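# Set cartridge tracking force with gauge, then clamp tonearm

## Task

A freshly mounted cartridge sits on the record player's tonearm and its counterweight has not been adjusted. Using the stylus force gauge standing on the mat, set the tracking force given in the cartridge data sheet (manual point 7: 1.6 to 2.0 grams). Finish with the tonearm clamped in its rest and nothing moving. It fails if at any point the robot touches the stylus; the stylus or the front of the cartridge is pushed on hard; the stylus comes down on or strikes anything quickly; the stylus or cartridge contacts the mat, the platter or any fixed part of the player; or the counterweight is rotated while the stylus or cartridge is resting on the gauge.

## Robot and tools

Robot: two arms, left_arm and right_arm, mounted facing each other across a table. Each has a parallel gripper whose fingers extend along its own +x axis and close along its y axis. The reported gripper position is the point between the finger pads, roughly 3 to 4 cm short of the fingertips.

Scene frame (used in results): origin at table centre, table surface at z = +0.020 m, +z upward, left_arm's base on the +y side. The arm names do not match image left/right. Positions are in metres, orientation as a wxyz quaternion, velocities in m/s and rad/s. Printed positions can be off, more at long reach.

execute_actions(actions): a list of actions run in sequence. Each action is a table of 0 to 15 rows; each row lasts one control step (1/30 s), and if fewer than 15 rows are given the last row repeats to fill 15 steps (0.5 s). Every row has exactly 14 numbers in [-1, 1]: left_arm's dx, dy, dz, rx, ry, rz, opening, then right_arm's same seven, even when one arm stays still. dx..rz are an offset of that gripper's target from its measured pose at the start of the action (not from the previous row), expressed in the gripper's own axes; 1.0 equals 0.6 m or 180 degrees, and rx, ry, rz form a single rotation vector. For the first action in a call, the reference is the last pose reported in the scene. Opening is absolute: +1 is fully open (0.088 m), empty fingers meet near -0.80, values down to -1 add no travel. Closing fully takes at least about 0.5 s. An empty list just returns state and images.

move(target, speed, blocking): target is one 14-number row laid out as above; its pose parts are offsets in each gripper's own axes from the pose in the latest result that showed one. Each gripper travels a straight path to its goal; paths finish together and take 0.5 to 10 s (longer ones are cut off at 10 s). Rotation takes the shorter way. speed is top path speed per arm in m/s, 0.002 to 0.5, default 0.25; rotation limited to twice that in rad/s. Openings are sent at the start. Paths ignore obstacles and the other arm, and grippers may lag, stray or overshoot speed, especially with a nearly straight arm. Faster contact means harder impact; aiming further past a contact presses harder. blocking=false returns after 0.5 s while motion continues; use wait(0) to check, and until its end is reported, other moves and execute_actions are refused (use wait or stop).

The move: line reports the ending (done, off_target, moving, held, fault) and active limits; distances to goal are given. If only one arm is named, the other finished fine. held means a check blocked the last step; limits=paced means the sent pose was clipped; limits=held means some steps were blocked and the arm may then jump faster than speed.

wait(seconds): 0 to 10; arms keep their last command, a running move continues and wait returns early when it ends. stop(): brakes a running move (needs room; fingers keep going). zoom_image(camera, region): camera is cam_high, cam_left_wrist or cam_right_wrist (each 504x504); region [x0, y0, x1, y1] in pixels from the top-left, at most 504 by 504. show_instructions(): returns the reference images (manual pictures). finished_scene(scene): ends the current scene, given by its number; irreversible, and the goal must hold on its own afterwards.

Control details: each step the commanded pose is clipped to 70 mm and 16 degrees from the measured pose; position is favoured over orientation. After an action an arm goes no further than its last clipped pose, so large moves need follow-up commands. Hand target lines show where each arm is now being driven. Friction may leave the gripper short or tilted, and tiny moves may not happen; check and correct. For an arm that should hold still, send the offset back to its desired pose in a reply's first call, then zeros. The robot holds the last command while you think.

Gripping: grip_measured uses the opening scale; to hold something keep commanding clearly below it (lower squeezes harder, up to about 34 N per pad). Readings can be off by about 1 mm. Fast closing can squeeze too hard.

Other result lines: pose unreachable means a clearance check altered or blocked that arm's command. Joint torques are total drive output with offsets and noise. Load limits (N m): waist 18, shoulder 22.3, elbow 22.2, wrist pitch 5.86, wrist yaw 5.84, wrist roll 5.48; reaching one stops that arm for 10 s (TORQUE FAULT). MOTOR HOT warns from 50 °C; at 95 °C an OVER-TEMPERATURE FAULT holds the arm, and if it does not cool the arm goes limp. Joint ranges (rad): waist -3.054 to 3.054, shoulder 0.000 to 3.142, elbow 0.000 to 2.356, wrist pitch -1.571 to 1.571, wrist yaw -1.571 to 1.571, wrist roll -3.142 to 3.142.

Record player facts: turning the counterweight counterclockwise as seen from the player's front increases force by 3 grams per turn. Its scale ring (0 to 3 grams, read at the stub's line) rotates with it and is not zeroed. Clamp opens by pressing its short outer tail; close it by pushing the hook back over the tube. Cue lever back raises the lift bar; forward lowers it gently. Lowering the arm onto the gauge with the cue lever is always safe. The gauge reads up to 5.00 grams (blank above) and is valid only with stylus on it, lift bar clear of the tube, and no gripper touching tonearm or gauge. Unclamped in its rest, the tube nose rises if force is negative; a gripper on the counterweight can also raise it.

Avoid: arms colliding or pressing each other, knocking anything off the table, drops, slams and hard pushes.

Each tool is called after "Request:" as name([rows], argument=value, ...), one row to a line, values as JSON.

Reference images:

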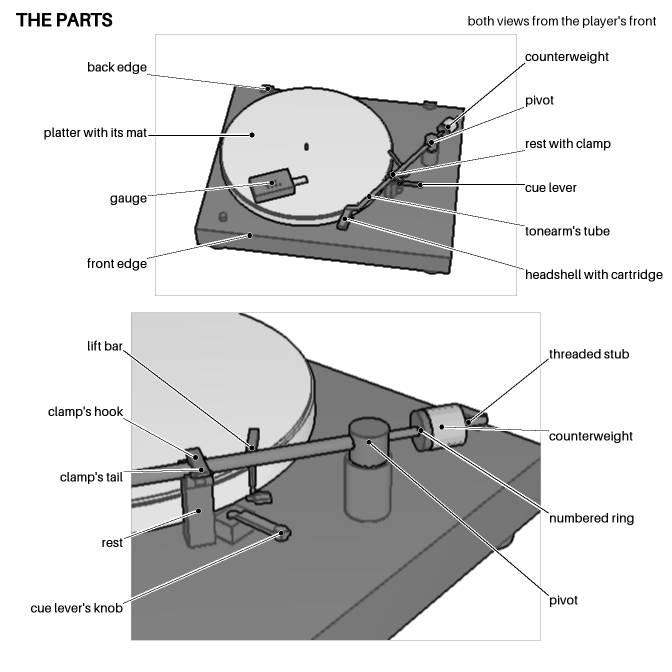

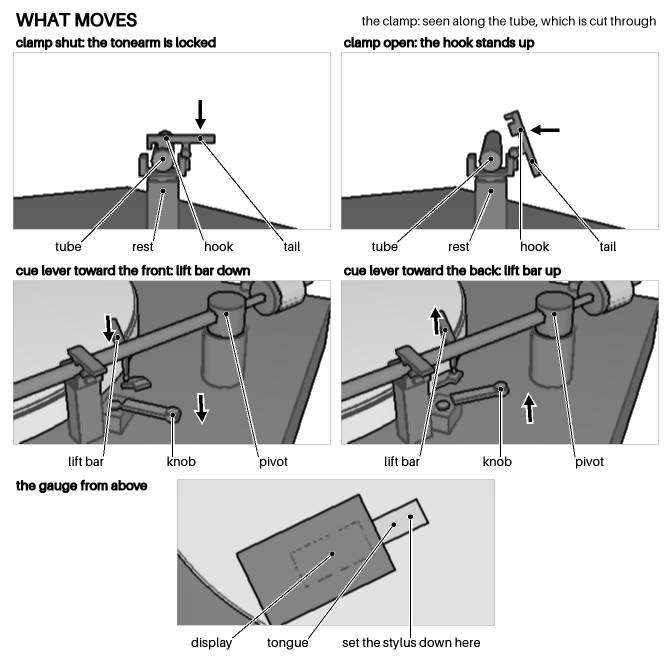

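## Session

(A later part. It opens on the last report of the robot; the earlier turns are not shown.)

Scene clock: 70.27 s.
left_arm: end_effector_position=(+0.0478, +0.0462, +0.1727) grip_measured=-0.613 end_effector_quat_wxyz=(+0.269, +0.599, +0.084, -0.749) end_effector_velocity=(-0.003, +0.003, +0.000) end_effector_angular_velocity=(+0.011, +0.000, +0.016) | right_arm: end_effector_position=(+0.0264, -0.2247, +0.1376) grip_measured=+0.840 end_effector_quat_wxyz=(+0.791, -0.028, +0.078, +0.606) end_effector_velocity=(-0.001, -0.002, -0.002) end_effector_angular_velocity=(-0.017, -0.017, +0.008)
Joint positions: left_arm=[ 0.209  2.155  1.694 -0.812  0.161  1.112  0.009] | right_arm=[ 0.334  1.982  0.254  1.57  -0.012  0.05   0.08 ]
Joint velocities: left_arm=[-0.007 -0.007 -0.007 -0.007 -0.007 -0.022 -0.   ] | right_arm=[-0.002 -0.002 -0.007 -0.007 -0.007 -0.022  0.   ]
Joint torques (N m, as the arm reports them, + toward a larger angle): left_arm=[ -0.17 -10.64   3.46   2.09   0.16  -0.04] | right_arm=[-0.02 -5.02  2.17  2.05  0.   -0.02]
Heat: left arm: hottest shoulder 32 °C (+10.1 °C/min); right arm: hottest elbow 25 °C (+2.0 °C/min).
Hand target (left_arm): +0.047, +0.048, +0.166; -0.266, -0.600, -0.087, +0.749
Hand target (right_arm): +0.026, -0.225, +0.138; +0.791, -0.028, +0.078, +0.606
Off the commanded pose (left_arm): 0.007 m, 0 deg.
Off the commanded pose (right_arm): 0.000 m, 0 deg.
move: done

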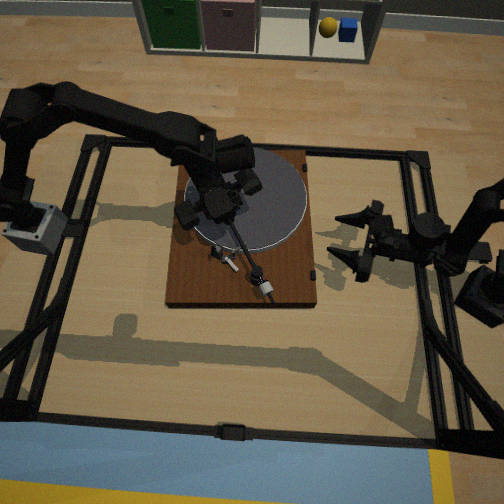

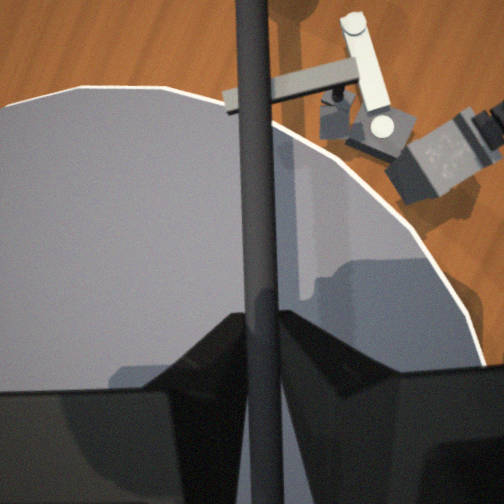

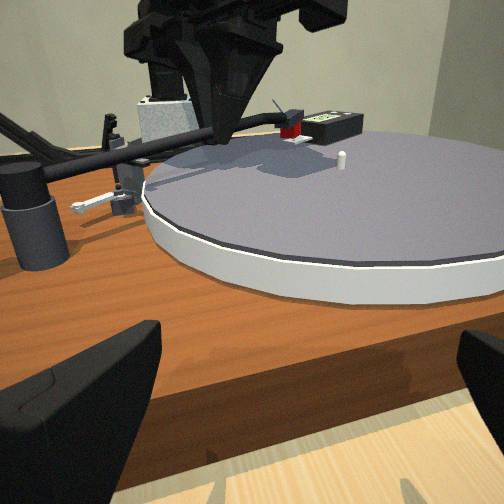

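Now release, then rise for a top view.

Request:
execute_actions([
  [[0,0,0,0,0,0,-0.62,0,0,0,0,0,0,0.84],[0,0,0,0,0,0,-0.61,0,0,0,0,0,0,0.84],[0,0,0,0,0,0,-0.6,0,0,0,0,0,0,0.84],[0,0,0,0,0,0,-0.59,0,0,0,0,0,0,0.84],[0,0,0,0,0,0,-0.57,0,0,0,0,0,0,0.84],[0,0,0,0,0,0,-0.54,0,0,0,0,0,0,0.84],[0,0,0,0,0,0,-0.5,0,0,0,0,0,0,0.84],[0,0,0,0,0,0,-0.4,0,0,0,0,0,0,0.84],[0,0,0,0,0,0,-0.3,0,0,0,0,0,0,0.84],[0,0,0,0,0,0,-0.2,0,0,0,0,0,0,0.84],[0,0,0,0,0,0,-0.1,0,0,0,0,0,0,0.84],[0,0,0,0,0,0,0.2,0,0,0,0,0,0,0.84]],
])

Request:
move(target=[-0.16,0,-0.12,0,0,0,0.5, 0,0,0,0,0,0,0.84], speed=0.15)

Request:
zoom_image(camera="cam_right_wrist", region=[250, 80, 350, 160])

Scene clock: 72.13 s.
left_arm: end_effector_position=(+0.0478, +0.0460, +0.1731) grip_measured=+0.056 end_effector_quat_wxyz=(+0.270, +0.599, +0.084, -0.749) end_effector_velocity=(-0.001, +0.008, -0.002) end_effector_angular_velocity=(+0.038, -0.002, +0.007) | right_arm: end_effector_position=(+0.0264, -0.2247, +0.1376) grip_measured=+0.840 end_effector_quat_wxyz=(+0.791, -0.028, +0.078, +0.606) end_effector_velocity=(+0.001, -0.003, -0.002) end_effector_angular_velocity=(-0.014, -0.005, -0.009)
Joint positions: left_arm=[ 0.209  2.154  1.693 -0.81   0.161  1.112  0.042] | right_arm=[ 0.334  1.982  0.254  1.57  -0.012  0.05   0.08 ]
Joint velocities: left_arm=[-0.002 -0.002 -0.002 -0.037 -0.007 -0.007  0.069] | right_arm=[-0.002 -0.002 -0.007 -0.007  0.007 -0.007 -0.   ]
Joint torques (N m, as the arm reports them, + toward a larger angle): left_arm=[ -0.01 -11.33   5.09   0.89   0.16  -0.02] | right_arm=[-0.01 -5.04  2.17  2.05  0.   -0.02]
Heat: left arm: hottest shoulder 32 °C (+10.1 °C/min); right arm: hottest elbow 25 °C (+2.0 °C/min).
Hand target (left_arm): +0.048, +0.046, +0.173; -0.269, -0.599, -0.084, +0.749
Hand target (right_arm): +0.026, -0.225, +0.138; +0.791, -0.028, +0.078, +0.606
Off the commanded pose (left_arm): 0.000 m, 0 deg.
Off the commanded pose (right_arm): 0.000 m, 0 deg.

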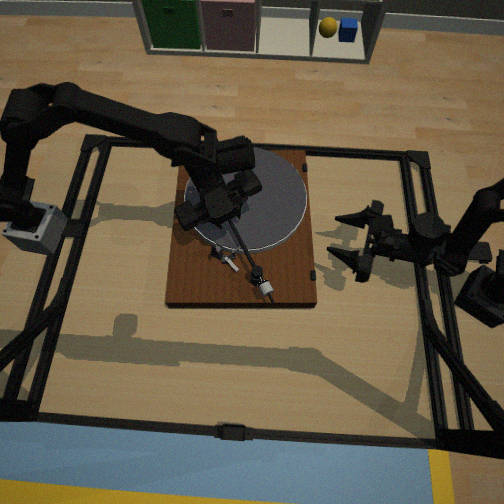

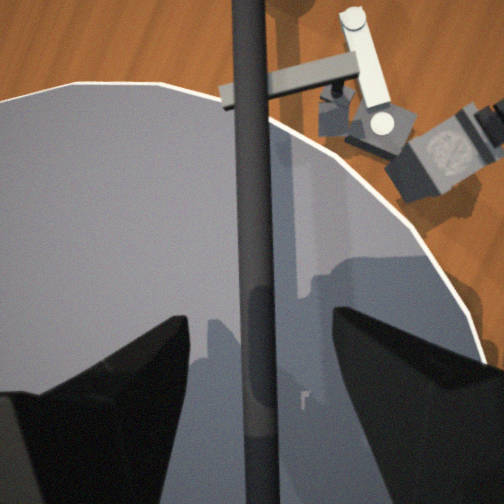

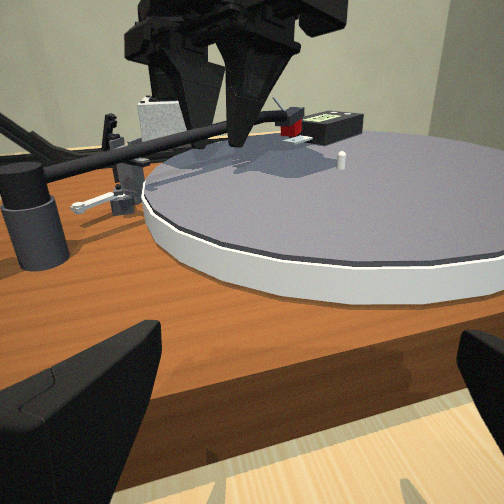

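Scene clock: 73.37 s.
left_arm: end_effector_position=(+0.1233, +0.1066, +0.2393) grip_measured=+0.500 end_effector_quat_wxyz=(+0.269, +0.600, +0.089, -0.748) end_effector_velocity=(-0.001, +0.002, -0.000) end_effector_angular_velocity=(+0.006, -0.011, -0.021) | right_arm: end_effector_position=(+0.0264, -0.2247, +0.1376) grip_measured=+0.840 end_effector_quat_wxyz=(+0.791, -0.028, +0.078, +0.606) end_effector_velocity=(-0.000, -0.000, +0.004) end_effector_angular_velocity=(+0.010, -0.009, +0.006)
Joint positions: left_arm=[ 0.416  1.95   1.661 -1.029  0.215  1.311  0.063] | right_arm=[ 0.334  1.982  0.254  1.57  -0.012  0.05   0.08 ]
Joint velocities: left_arm=[-0.002 -0.002 -0.002 -0.007 -0.007  0.022 -0.   ] | right_arm=[-0.002 -0.007 -0.002  0.007 -0.007 -0.007 -0.001]
Joint torques (N m, as the arm reports them, + toward a larger angle): left_arm=[  0.12 -11.26   5.08   0.75   0.4    0.14] | right_arm=[-0.03 -5.03  2.18  2.05  0.   -0.01]
Heat: left arm: hottest shoulder 32 °C (+9.2 °C/min); right arm: hottest elbow 25 °C (+2.0 °C/min).
Hand target (left_arm): +0.123, +0.108, +0.244; -0.269, -0.599, -0.084, +0.750
Hand target (right_arm): +0.026, -0.225, +0.138; +0.791, -0.028, +0.078, +0.606
Off the commanded pose (left_arm): 0.005 m, 1 deg.
Off the commanded pose (right_arm): 0.000 m, 0 deg.
move: done

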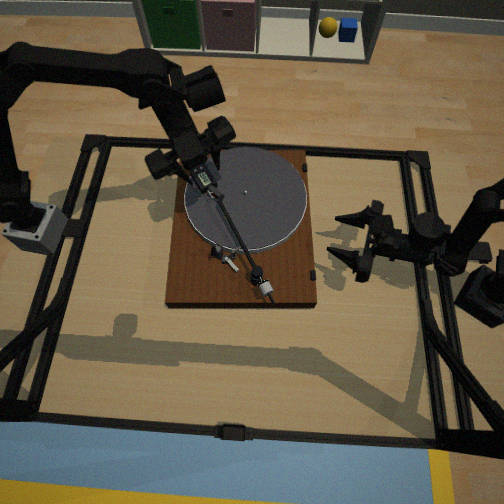

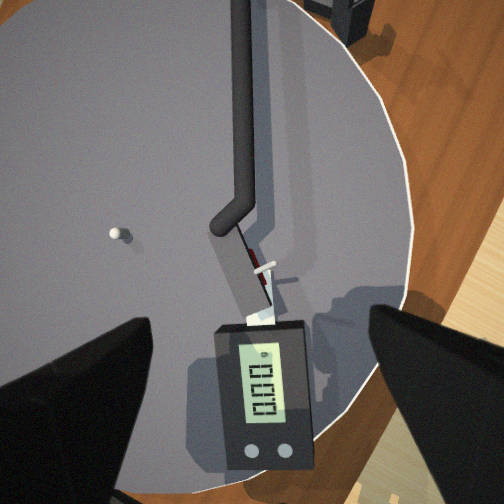

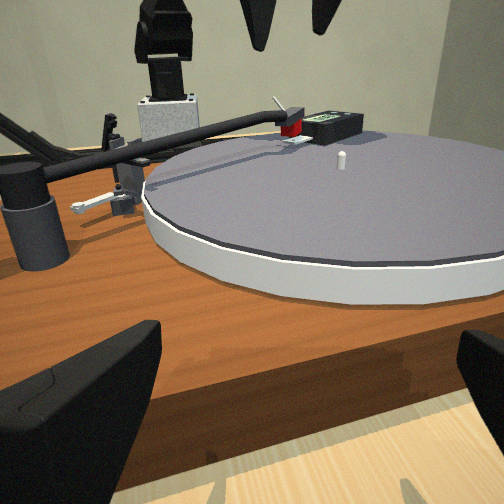

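Region (250, 80, 350, 160) of cam_right_wrist's 504x504 image, scaled by 5.040, with more detail than that image has; it fills the top 403 rows of this view, and the rest is white.

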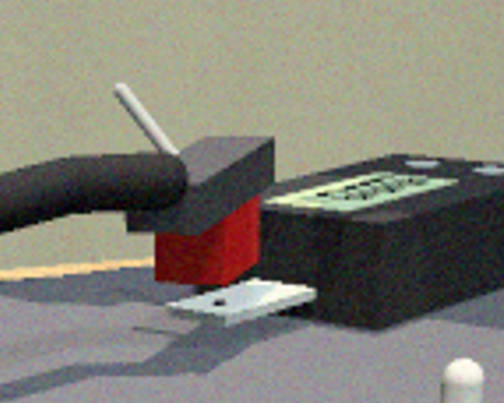

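Request:
move(target=[0.117,-0.09,0.296,0.075,0.063,0.043,-0.31, 0,0,0,0,0,0,0.84], speed=0.25)

Request:
move(target=[0.085,0,0,0,0,0,-0.31, 0,0,0,0,0,0,0.84], speed=0.1)

Scene clock: 79.73 s.
left_arm: end_effector_position=(-0.0653, +0.0538, +0.2121) grip_measured=-0.310 end_effector_quat_wxyz=(+0.235, +0.702, -0.018, -0.672) end_effector_velocity=(+0.000, +0.002, +0.001) end_effector_angular_velocity=(+0.011, -0.012, -0.007) | right_arm: end_effector_position=(+0.0265, -0.2246, +0.1377) grip_measured=+0.840 end_effector_quat_wxyz=(+0.791, -0.027, +0.078, +0.606) end_effector_velocity=(-0.002, +0.000, +0.002) end_effector_angular_velocity=(+0.006, -0.006, +0.020)
Joint positions: left_arm=[-0.138  2.13   1.808 -0.935 -0.184  1.019  0.024] | right_arm=[ 0.334  1.982  0.254  1.57  -0.012  0.05   0.08 ]
Joint velocities: left_arm=[-0.002  0.002  0.012 -0.022 -0.007  0.007 -0.   ] | right_arm=[-0.002 -0.002 -0.002  0.007 -0.022 -0.007 -0.   ]
Joint torques (N m, as the arm reports them, + toward a larger angle): left_arm=[ 0.11 -9.96  6.73  0.9  -0.28 -0.2 ] | right_arm=[-0.02 -5.02  2.17  2.05  0.   -0.02]
Heat: left arm: hottest shoulder 33 °C (+9.0 °C/min); right arm: hottest elbow 25 °C (+1.0 °C/min).
Hand target (left_arm): -0.065, +0.051, +0.211; +0.237, +0.704, -0.016, -0.670
Hand target (right_arm): +0.026, -0.225, +0.138; +0.791, -0.028, +0.078, +0.606
Off the commanded pose (left_arm): 0.004 m, 1 deg.
Off the commanded pose (right_arm): 0.000 m, 0 deg.
move: done

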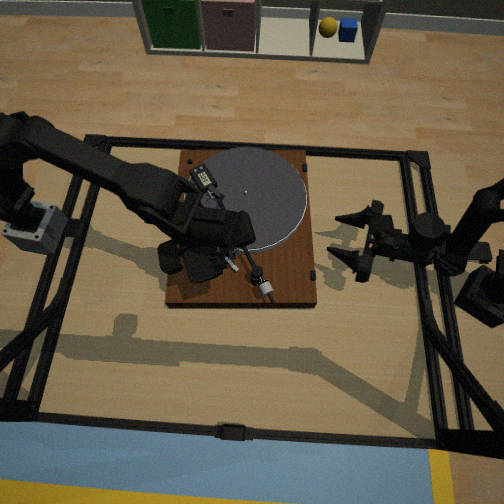

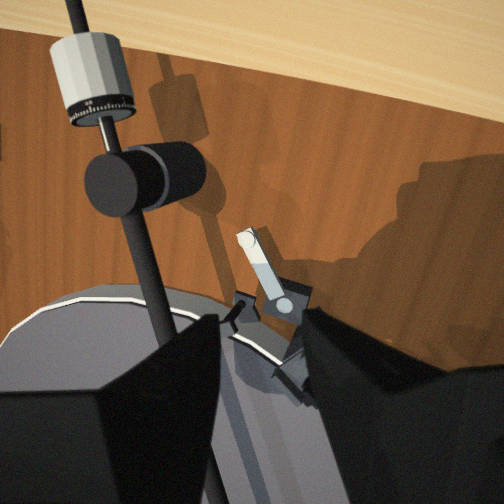

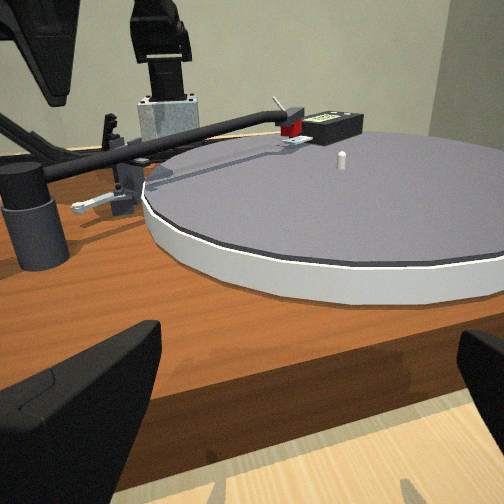

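Scene clock: 80.63 s.
left_arm: end_effector_position=(-0.0616, +0.0343, +0.1723) grip_measured=-0.310 end_effector_quat_wxyz=(+0.243, +0.700, -0.022, -0.672) end_effector_velocity=(+0.003, +0.001, +0.002) end_effector_angular_velocity=(+0.001, -0.010, -0.002) | right_arm: end_effector_position=(+0.0265, -0.2246, +0.1377) grip_measured=+0.840 end_effector_quat_wxyz=(+0.791, -0.027, +0.078, +0.606) end_effector_velocity=(-0.000, +0.001, -0.000) end_effector_angular_velocity=(-0.008, -0.019, +0.008)
Joint positions: left_arm=[-0.12   2.214  1.777 -0.8   -0.183  1.033  0.024] | right_arm=[ 0.334  1.982  0.254  1.57  -0.012  0.05   0.08 ]
Joint velocities: left_arm=[ 0.002 -0.007 -0.002 -0.007 -0.007  0.007 -0.   ] | right_arm=[-0.002 -0.002  0.002 -0.007 -0.007 -0.022 -0.   ]
Joint torques (N m, as the arm reports them, + toward a larger angle): left_arm=[  0.21 -10.83   4.25   1.25   0.13   0.14] | right_arm=[-0.02 -5.03  2.17  2.05  0.   -0.02]
Heat: left arm: hottest shoulder 33 °C (+9.0 °C/min); right arm: hottest elbow 25 °C (+1.0 °C/min).
Hand target (left_arm): -0.061, +0.036, +0.165; +0.235, +0.702, -0.018, -0.672
Hand target (right_arm): +0.026, -0.225, +0.138; +0.791, -0.027, +0.078, +0.606
Off the commanded pose (left_arm): 0.008 m, 1 deg.
Off the commanded pose (right_arm): 0.000 m, 0 deg.
move: done

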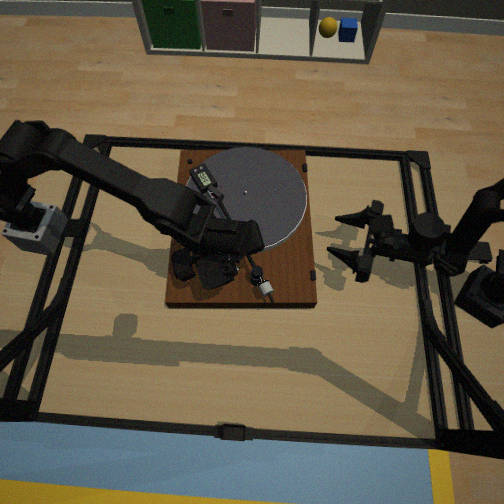

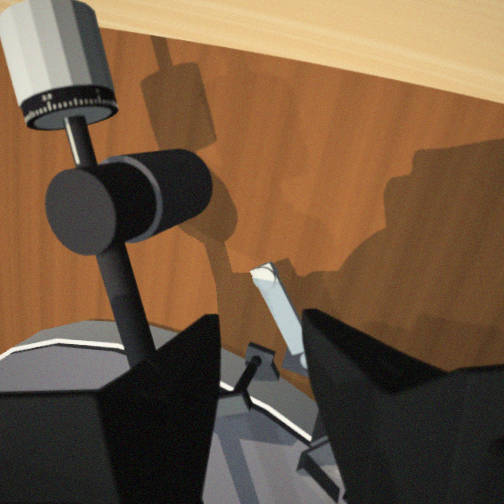

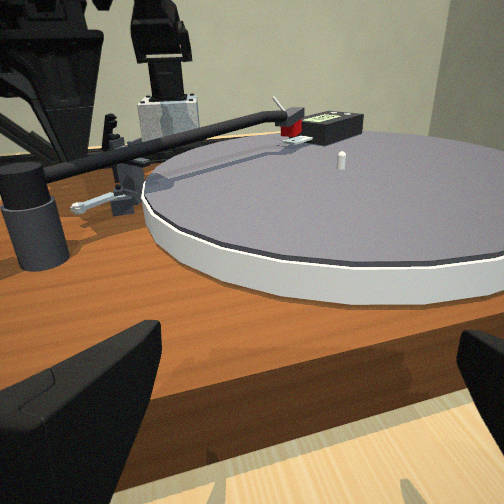

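Request:
move(target=[0.072,-0.02,0,0,0,0,-0.31, 0,0,0,0,0,0,0.84], speed=0.06)

Scene clock: 82.17 s.
left_arm: end_effector_position=(-0.0633, +0.0263, +0.1366) grip_measured=-0.310 end_effector_quat_wxyz=(+0.250, +0.696, -0.028, -0.673) end_effector_velocity=(+0.001, -0.004, -0.002) end_effector_angular_velocity=(-0.013, -0.006, -0.002) | right_arm: end_effector_position=(+0.0265, -0.2246, +0.1377) grip_measured=+0.840 end_effector_quat_wxyz=(+0.791, -0.027, +0.078, +0.606) end_effector_velocity=(-0.000, -0.001, -0.001) end_effector_angular_velocity=(-0.009, -0.004, +0.006)
Joint positions: left_arm=[-0.119  2.269  1.716 -0.665 -0.183  1.033  0.024] | right_arm=[ 0.334  1.982  0.254  1.57  -0.012  0.05   0.08 ]
Joint velocities: left_arm=[ 0.002  0.007 -0.002  0.022 -0.007  0.007 -0.   ] | right_arm=[-0.002 -0.002 -0.002 -0.007 -0.007 -0.007  0.   ]
Joint torques (N m, as the arm reports them, + toward a larger angle): left_arm=[  0.22 -10.85   3.81   1.31  -0.03   0.05] | right_arm=[-0.02 -5.02  2.17  2.05  0.   -0.02]
Heat: left arm: hottest shoulder 33 °C (+8.1 °C/min); right arm: hottest elbow 25 °C (+1.0 °C/min).
Hand target (left_arm): -0.061, +0.030, +0.128; +0.242, +0.700, -0.022, -0.672
Hand target (right_arm): +0.026, -0.225, +0.138; +0.791, -0.027, +0.078, +0.606
Off the commanded pose (left_arm): 0.010 m, 1 deg.
Off the commanded pose (right_arm): 0.000 m, 0 deg.
move: off_target (left_arm)

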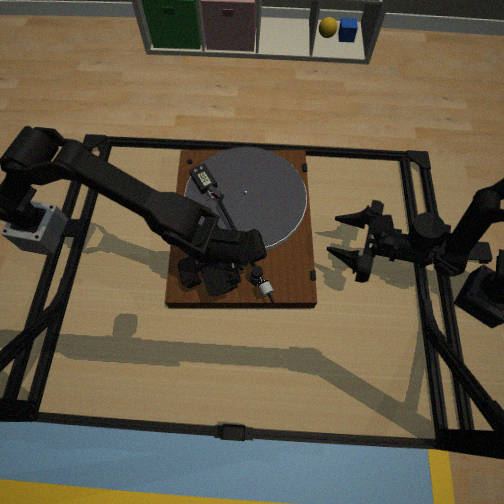

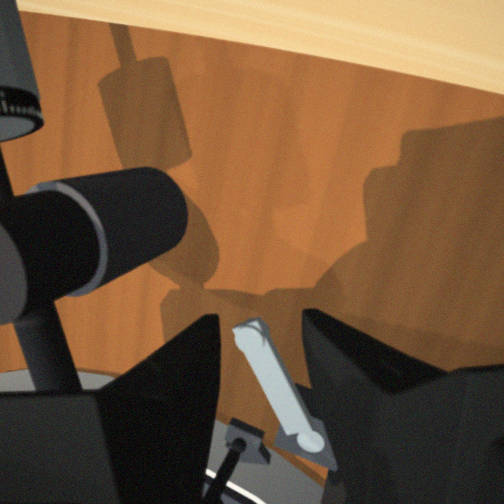

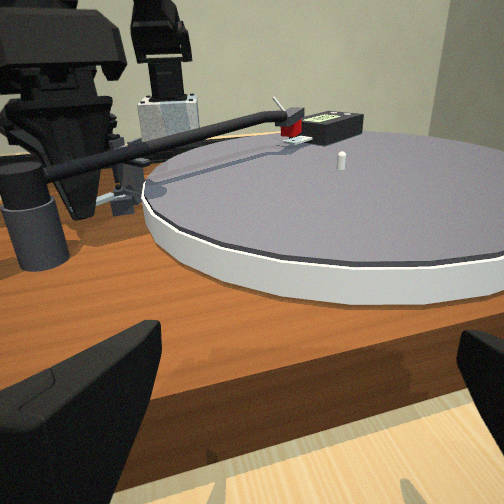

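Request:
move(target=[-0.02,-0.052,-0.004,0,0,0,-0.31, 0,0,0,0,0,0,0.84], speed=0.03)

Request:
wait(seconds=4)

Request:
zoom_image(camera="cam_high", region=[175, 150, 245, 220])

Request:
zoom_image(camera="cam_right_wrist", region=[250, 80, 350, 160])

Scene clock: 84.30 s.
left_arm: end_effector_position=(-0.0716, +0.0533, +0.1349) grip_measured=-0.309 end_effector_quat_wxyz=(+0.250, +0.694, -0.031, -0.675) end_effector_velocity=(+0.003, +0.002, -0.001) end_effector_angular_velocity=(-0.000, -0.004, +0.012) | right_arm: end_effector_position=(+0.0265, -0.2246, +0.1377) grip_measured=+0.840 end_effector_quat_wxyz=(+0.791, -0.027, +0.078, +0.606) end_effector_velocity=(-0.000, -0.001, -0.001) end_effector_angular_velocity=(-0.016, -0.032, +0.011)
Joint positions: left_arm=[-0.152  2.178  1.556 -0.593 -0.191  1.005  0.024] | right_arm=[ 0.334  1.982  0.254  1.57  -0.012  0.05   0.08 ]
Joint velocities: left_arm=[ 0.002 -0.007 -0.017  0.007 -0.007 -0.007  0.   ] | right_arm=[-0.002 -0.002 -0.002 -0.007 -0.007 -0.037  0.   ]
Joint torques (N m, as the arm reports them, + toward a larger angle): left_arm=[ -0.29 -13.35   2.9    0.8   -0.28  -0.23] | right_arm=[-0.02 -5.03  2.17  2.05  0.   -0.02]
Heat: left arm: hottest shoulder 33 °C (+8.1 °C/min); right arm: hottest elbow 25 °C (+1.0 °C/min).
Hand target (left_arm): -0.071, +0.059, +0.136; +0.250, +0.696, -0.028, -0.673
Hand target (right_arm): +0.026, -0.225, +0.138; +0.791, -0.027, +0.078, +0.606
Off the commanded pose (left_arm): 0.006 m, 0 deg.
Off the commanded pose (right_arm): 0.000 m, 0 deg.
move: done

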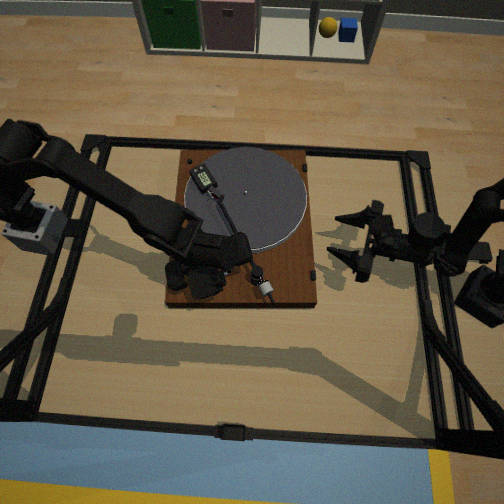

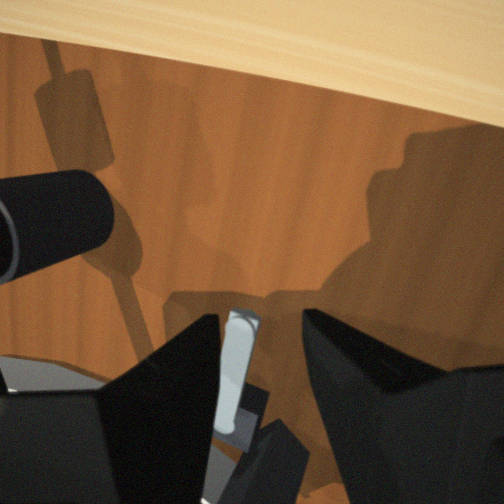

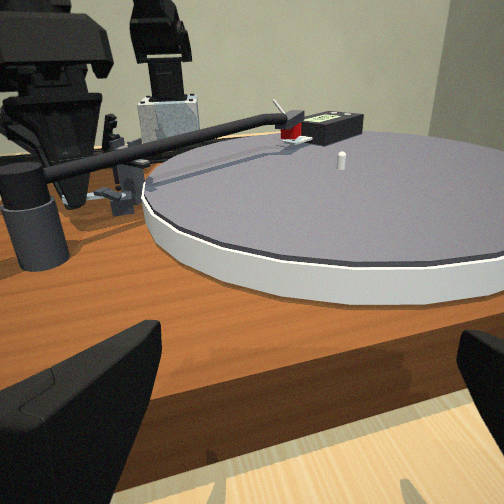

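Scene clock: 88.30 s.
left_arm: end_effector_position=(-0.0715, +0.0534, +0.1352) grip_measured=-0.309 end_effector_quat_wxyz=(+0.251, +0.693, -0.031, -0.675) end_effector_velocity=(-0.001, +0.006, -0.003) end_effector_angular_velocity=(+0.023, -0.011, +0.002) | right_arm: end_effector_position=(+0.0265, -0.2246, +0.1378) grip_measured=+0.840 end_effector_quat_wxyz=(+0.791, -0.027, +0.078, +0.606) end_effector_velocity=(+0.002, -0.000, -0.002) end_effector_angular_velocity=(-0.014, -0.005, -0.009)
Joint positions: left_arm=[-0.152  2.177  1.554 -0.592 -0.192  1.004  0.024] | right_arm=[ 0.334  1.982  0.254  1.57  -0.012  0.05   0.08 ]
Joint velocities: left_arm=[-0.007  0.002 -0.002 -0.022 -0.007 -0.007  0.   ] | right_arm=[-0.002 -0.007  0.002 -0.022  0.007 -0.007 -0.   ]
Joint torques (N m, as the arm reports them, + toward a larger angle): left_arm=[ -0.31 -13.14   2.95   0.78  -0.27  -0.21] | right_arm=[-0.01 -5.01  2.17  2.05  0.   -0.01]
Heat: left arm: hottest shoulder 35 °C (+10.1 °C/min); right arm: hottest wrist pitch 25 °C (+1.0 °C/min).
Hand target (left_arm): -0.071, +0.059, +0.136; +0.250, +0.696, -0.028, -0.673
Hand target (right_arm): +0.026, -0.225, +0.138; +0.791, -0.027, +0.078, +0.606
Off the commanded pose (left_arm): 0.005 m, 1 deg.
Off the commanded pose (right_arm): 0.000 m, 0 deg.
wait: 4.00 s; at rest by 0.17 s

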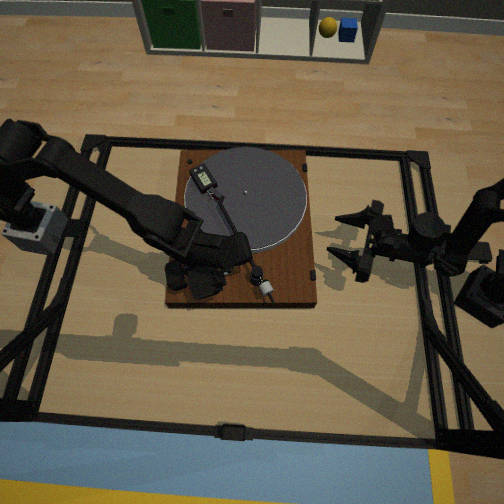

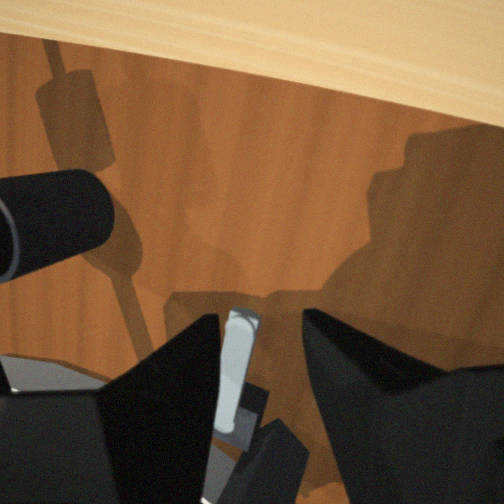

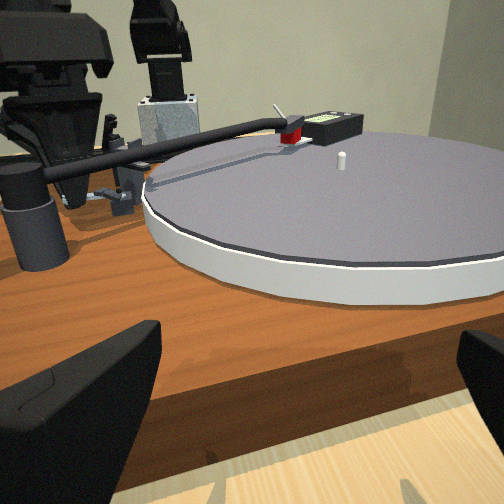

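Region (175, 150, 245, 220) of cam_high's 504x504 image, scaled by 7.200, with more detail than that image has.

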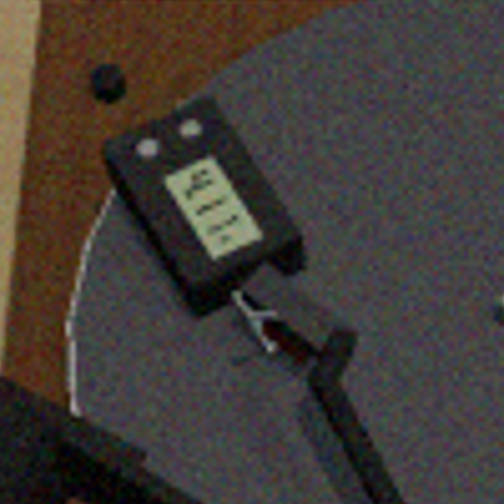

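Region (250, 80, 350, 160) of cam_right_wrist's 504x504 image, scaled by 5.040, with more detail than that image has; it fills the top 403 rows of this view, and the rest is white.

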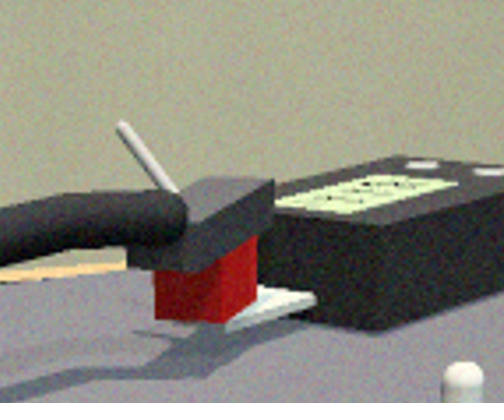

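Request:
wait(seconds=3)

Request:
zoom_image(camera="cam_high", region=[188, 162, 222, 196])

Request:
zoom_image(camera="cam_right_wrist", region=[60, 110, 200, 220])

Scene clock: 91.87 s.
left_arm: end_effector_position=(-0.0716, +0.0537, +0.1351) grip_measured=-0.308 end_effector_quat_wxyz=(+0.251, +0.693, -0.031, -0.675) end_effector_velocity=(+0.003, +0.001, +0.002) end_effector_angular_velocity=(-0.000, -0.004, +0.012) | right_arm: end_effector_position=(+0.0265, -0.2246, +0.1378) grip_measured=+0.840 end_effector_quat_wxyz=(+0.791, -0.027, +0.078, +0.606) end_effector_velocity=(-0.003, -0.000, -0.001) end_effector_angular_velocity=(-0.015, -0.030, +0.025)
Joint positions: left_arm=[-0.153  2.177  1.553 -0.592 -0.192  1.004  0.024] | right_arm=[ 0.334  1.982  0.254  1.57  -0.012  0.05   0.08 ]
Joint velocities: left_arm=[ 0.002 -0.007 -0.002 -0.007 -0.007 -0.007  0.   ] | right_arm=[-0.002 -0.002 -0.002 -0.007 -0.022 -0.037 -0.   ]
Joint torques (N m, as the arm reports them, + toward a larger angle): left_arm=[ -0.3  -13.08   3.07   0.77  -0.26  -0.21] | right_arm=[-0.02 -5.01  2.17  2.04  0.   -0.01]
Heat: left arm: hottest shoulder 35 °C (+9.1 °C/min); right arm: hottest wrist pitch 25 °C (+0.0 °C/min).
Hand target (left_arm): -0.071, +0.059, +0.135; +0.250, +0.696, -0.028, -0.673
Hand target (right_arm): +0.026, -0.225, +0.138; +0.791, -0.027, +0.078, +0.606
Off the commanded pose (left_arm): 0.005 m, 1 deg.
Off the commanded pose (right_arm): 0.000 m, 0 deg.
wait: 3.00 s; at rest from the start

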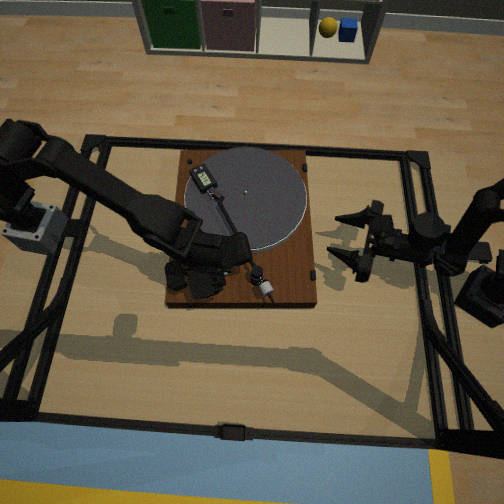

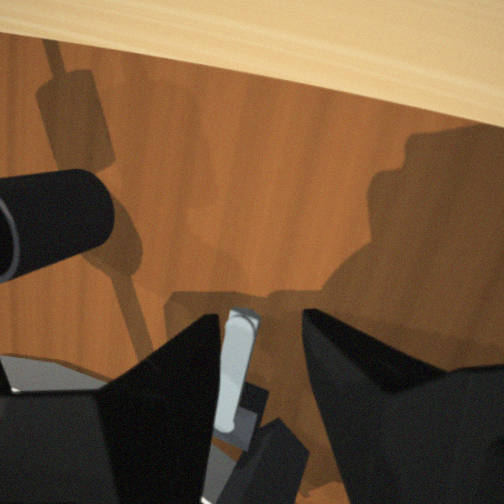

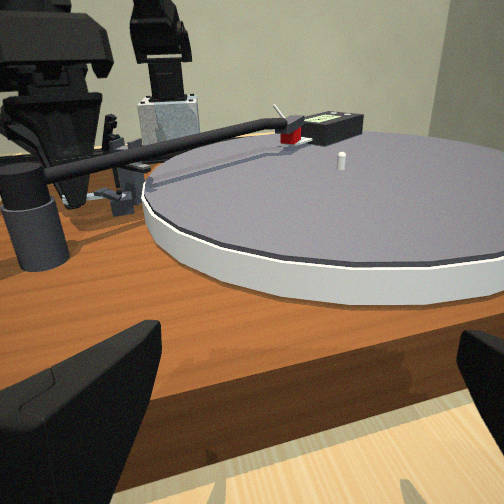

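Region (188, 162, 222, 196) of cam_high's 504x504 image, scaled by 14.824, with more detail than that image has.

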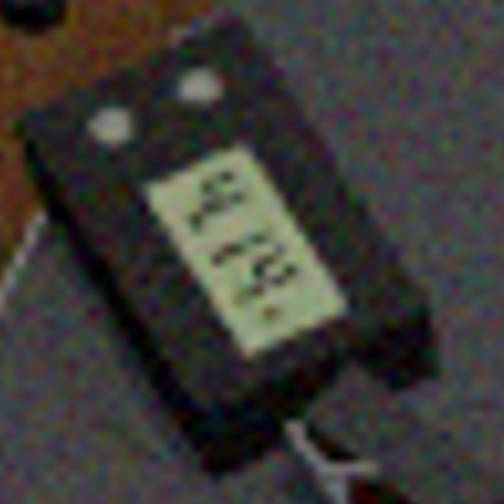

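Region (60, 110, 200, 220) of cam_right_wrist's 504x504 image, scaled by 3.600, with more detail than that image has; it fills the top 396 rows of this view, and the rest is white.

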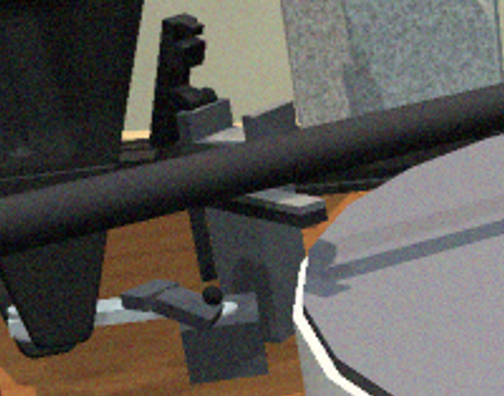

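Request:
move(target=[0.021,0.057,0.001,0,0,0,-0.5, 0,0,0,0,0,0,0.84], speed=0.03)

Scene clock: 94.03 s.
left_arm: end_effector_position=(-0.0634, +0.0246, +0.1372) grip_measured=-0.499 end_effector_quat_wxyz=(+0.248, +0.694, -0.028, -0.675) end_effector_velocity=(-0.002, +0.001, -0.002) end_effector_angular_velocity=(+0.016, -0.014, -0.012) | right_arm: end_effector_position=(+0.0265, -0.2246, +0.1378) grip_measured=+0.840 end_effector_quat_wxyz=(+0.791, -0.027, +0.078, +0.606) end_effector_velocity=(-0.003, -0.001, -0.001) end_effector_angular_velocity=(-0.003, -0.003, +0.020)
Joint positions: left_arm=[-0.116  2.274  1.728 -0.67  -0.176  1.038  0.015] | right_arm=[ 0.334  1.982  0.254  1.57  -0.012  0.05   0.08 ]
Joint velocities: left_arm=[-0.007  0.012  0.017 -0.022 -0.007  0.007  0.   ] | right_arm=[-0.002  0.002 -0.007  0.007 -0.022 -0.007  0.   ]
Joint torques (N m, as the arm reports them, + toward a larger angle): left_arm=[  0.57 -10.78   7.1    1.42  -0.1    0.14] | right_arm=[-0.02 -5.03  2.18  2.05  0.   -0.02]
Heat: left arm: hottest shoulder 35 °C (+9.1 °C/min); right arm: hottest wrist pitch 25 °C (+0.0 °C/min).
Hand target (left_arm): -0.061, +0.019, +0.137; +0.251, +0.693, -0.031, -0.675
Hand target (right_arm): +0.026, -0.225, +0.138; +0.791, -0.027, +0.078, +0.606
Off the commanded pose (left_arm): 0.006 m, 0 deg.
Off the commanded pose (right_arm): 0.000 m, 0 deg.
move: done

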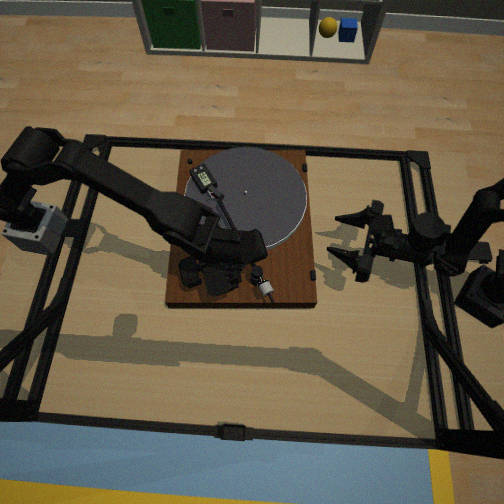

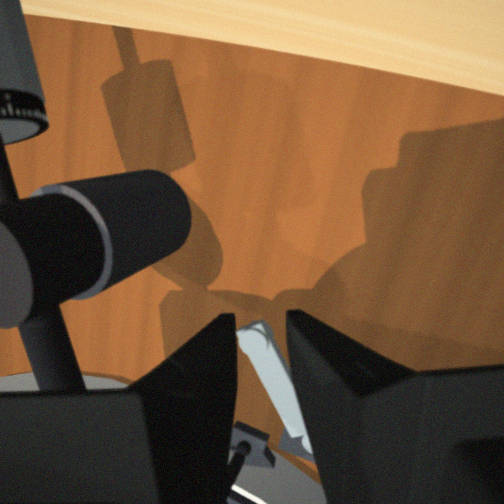

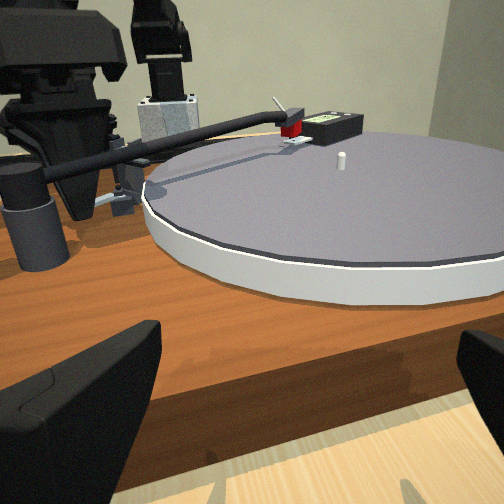

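Request:
move(target=[-0.15,0,0,0,0,0,-0.4, -0.053,0.328,0.058,-0.02,-0.05,-0.078,0.84], speed=0.2)

Request:
move(target=[0.010,0.068,-0.198,-0.075,-0.063,-0.048,-0.1, 0,0,0,0,0,0,0.84], speed=0.2)

Scene clock: 96.67 s.
left_arm: end_effector_position=(-0.0694, +0.0607, +0.2111) grip_measured=-0.400 end_effector_quat_wxyz=(+0.239, +0.698, -0.023, -0.675) end_effector_velocity=(-0.001, -0.004, +0.002) end_effector_angular_velocity=(-0.024, +0.002, +0.007) | right_arm: end_effector_position=(-0.1644, -0.1988, +0.1906) grip_measured=+0.840 end_effector_quat_wxyz=(+0.861, -0.007, -0.007, +0.508) end_effector_velocity=(-0.002, +0.002, +0.003) end_effector_angular_velocity=(+0.010, +0.003, -0.005)
Joint positions: left_arm=[-0.149  2.094  1.744 -0.894 -0.183  1.01   0.019] | right_arm=[ 1.211  1.999  0.59   1.419  1.111 -0.027  0.08 ]
Joint velocities: left_arm=[-0.002 -0.002 -0.002  0.022 -0.007 -0.007 -0.   ] | right_arm=[ 0.002  0.002  0.012  0.007  0.007 -0.007 -0.   ]
Joint torques (N m, as the arm reports them, + toward a larger angle): left_arm=[ -0.21 -12.62   6.61   0.9   -0.3   -0.19] | right_arm=[ 0.25 -4.97  4.08  1.3   0.1  -0.22]
Heat: left arm: hottest shoulder 36 °C (+9.0 °C/min); right arm: hottest wrist pitch 25 °C (+0.0 °C/min).
Hand target (left_arm): -0.070, +0.059, +0.220; +0.248, +0.694, -0.028, -0.675
Hand target (right_arm): -0.166, -0.198, +0.187; +0.861, -0.014, -0.009, +0.508
Off the commanded pose (left_arm): 0.010 m, 1 deg.
Off the commanded pose (right_arm): 0.005 m, 1 deg.
move: off_target (left_arm)

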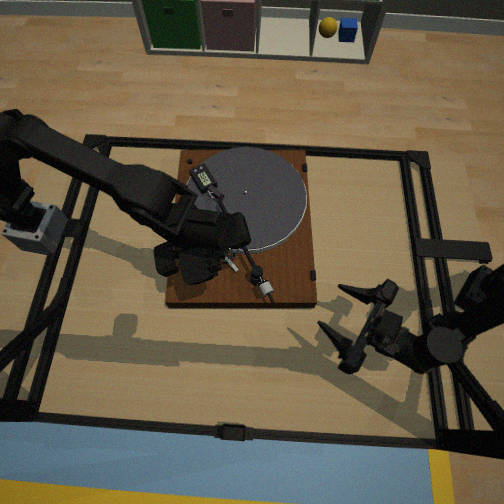

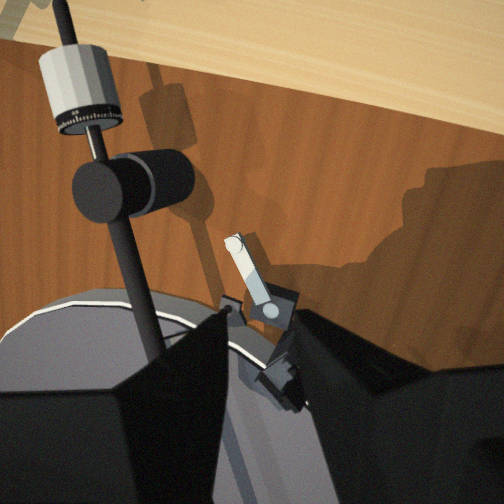

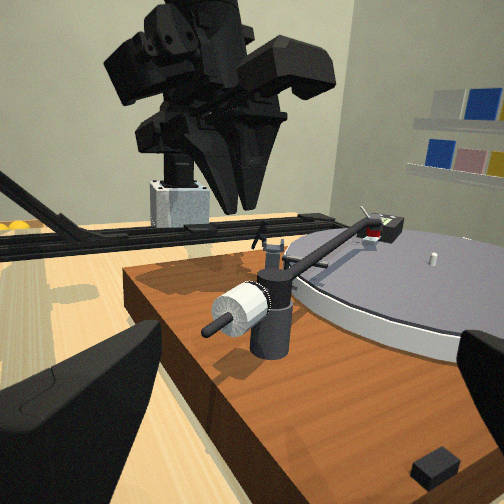

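Scene clock: 98.10 s.
left_arm: end_effector_position=(+0.0565, +0.0609, +0.2167) grip_measured=-0.100 end_effector_quat_wxyz=(+0.265, +0.596, +0.090, -0.753) end_effector_velocity=(+0.002, +0.001, +0.001) end_effector_angular_velocity=(+0.002, -0.009, -0.002) | right_arm: end_effector_position=(-0.1643, -0.1988, +0.1905) grip_measured=+0.840 end_effector_quat_wxyz=(+0.862, -0.007, -0.007, +0.508) end_effector_velocity=(+0.002, -0.001, -0.001) end_effector_angular_velocity=(-0.010, -0.011, -0.010)
Joint positions: left_arm=[ 0.237  2.082  1.76  -0.966  0.181  1.137  0.034] | right_arm=[ 1.211  1.999  0.59   1.419  1.111 -0.027  0.08 ]
Joint velocities: left_arm=[ 0.002 -0.002  0.002 -0.007 -0.007  0.007 -0.   ] | right_arm=[-0.002 -0.002 -0.002 -0.007  0.007 -0.007  0.   ]
Joint torques (N m, as the arm reports them, + toward a larger angle): left_arm=[-0.04 -9.71  6.65  0.82  0.42  0.15] | right_arm=[-0.03 -6.28  3.42  1.56  0.    0.  ]
Heat: left arm: hottest shoulder 36 °C (+9.1 °C/min); right arm: hottest wrist pitch 25 °C (+0.0 °C/min).
Hand target (left_arm): +0.056, +0.058, +0.216; -0.263, -0.594, -0.087, +0.755
Hand target (right_arm): -0.164, -0.199, +0.190; +0.862, -0.007, -0.006, +0.508
Off the commanded pose (left_arm): 0.003 m, 1 deg.
Off the commanded pose (right_arm): 0.000 m, 0 deg.
move: done

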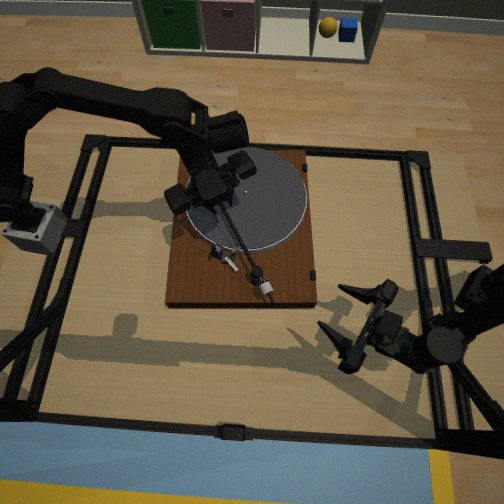

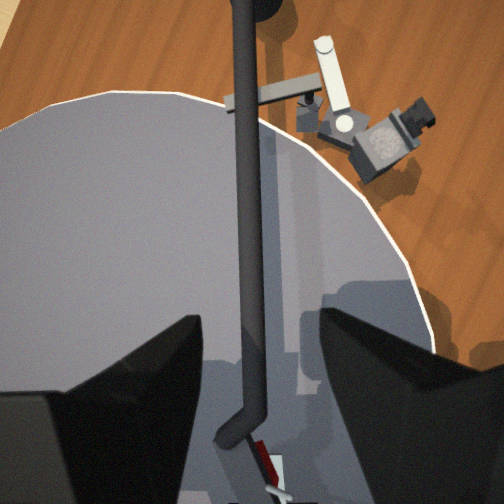

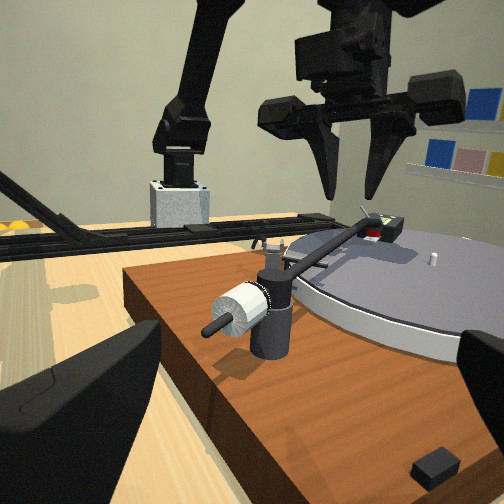

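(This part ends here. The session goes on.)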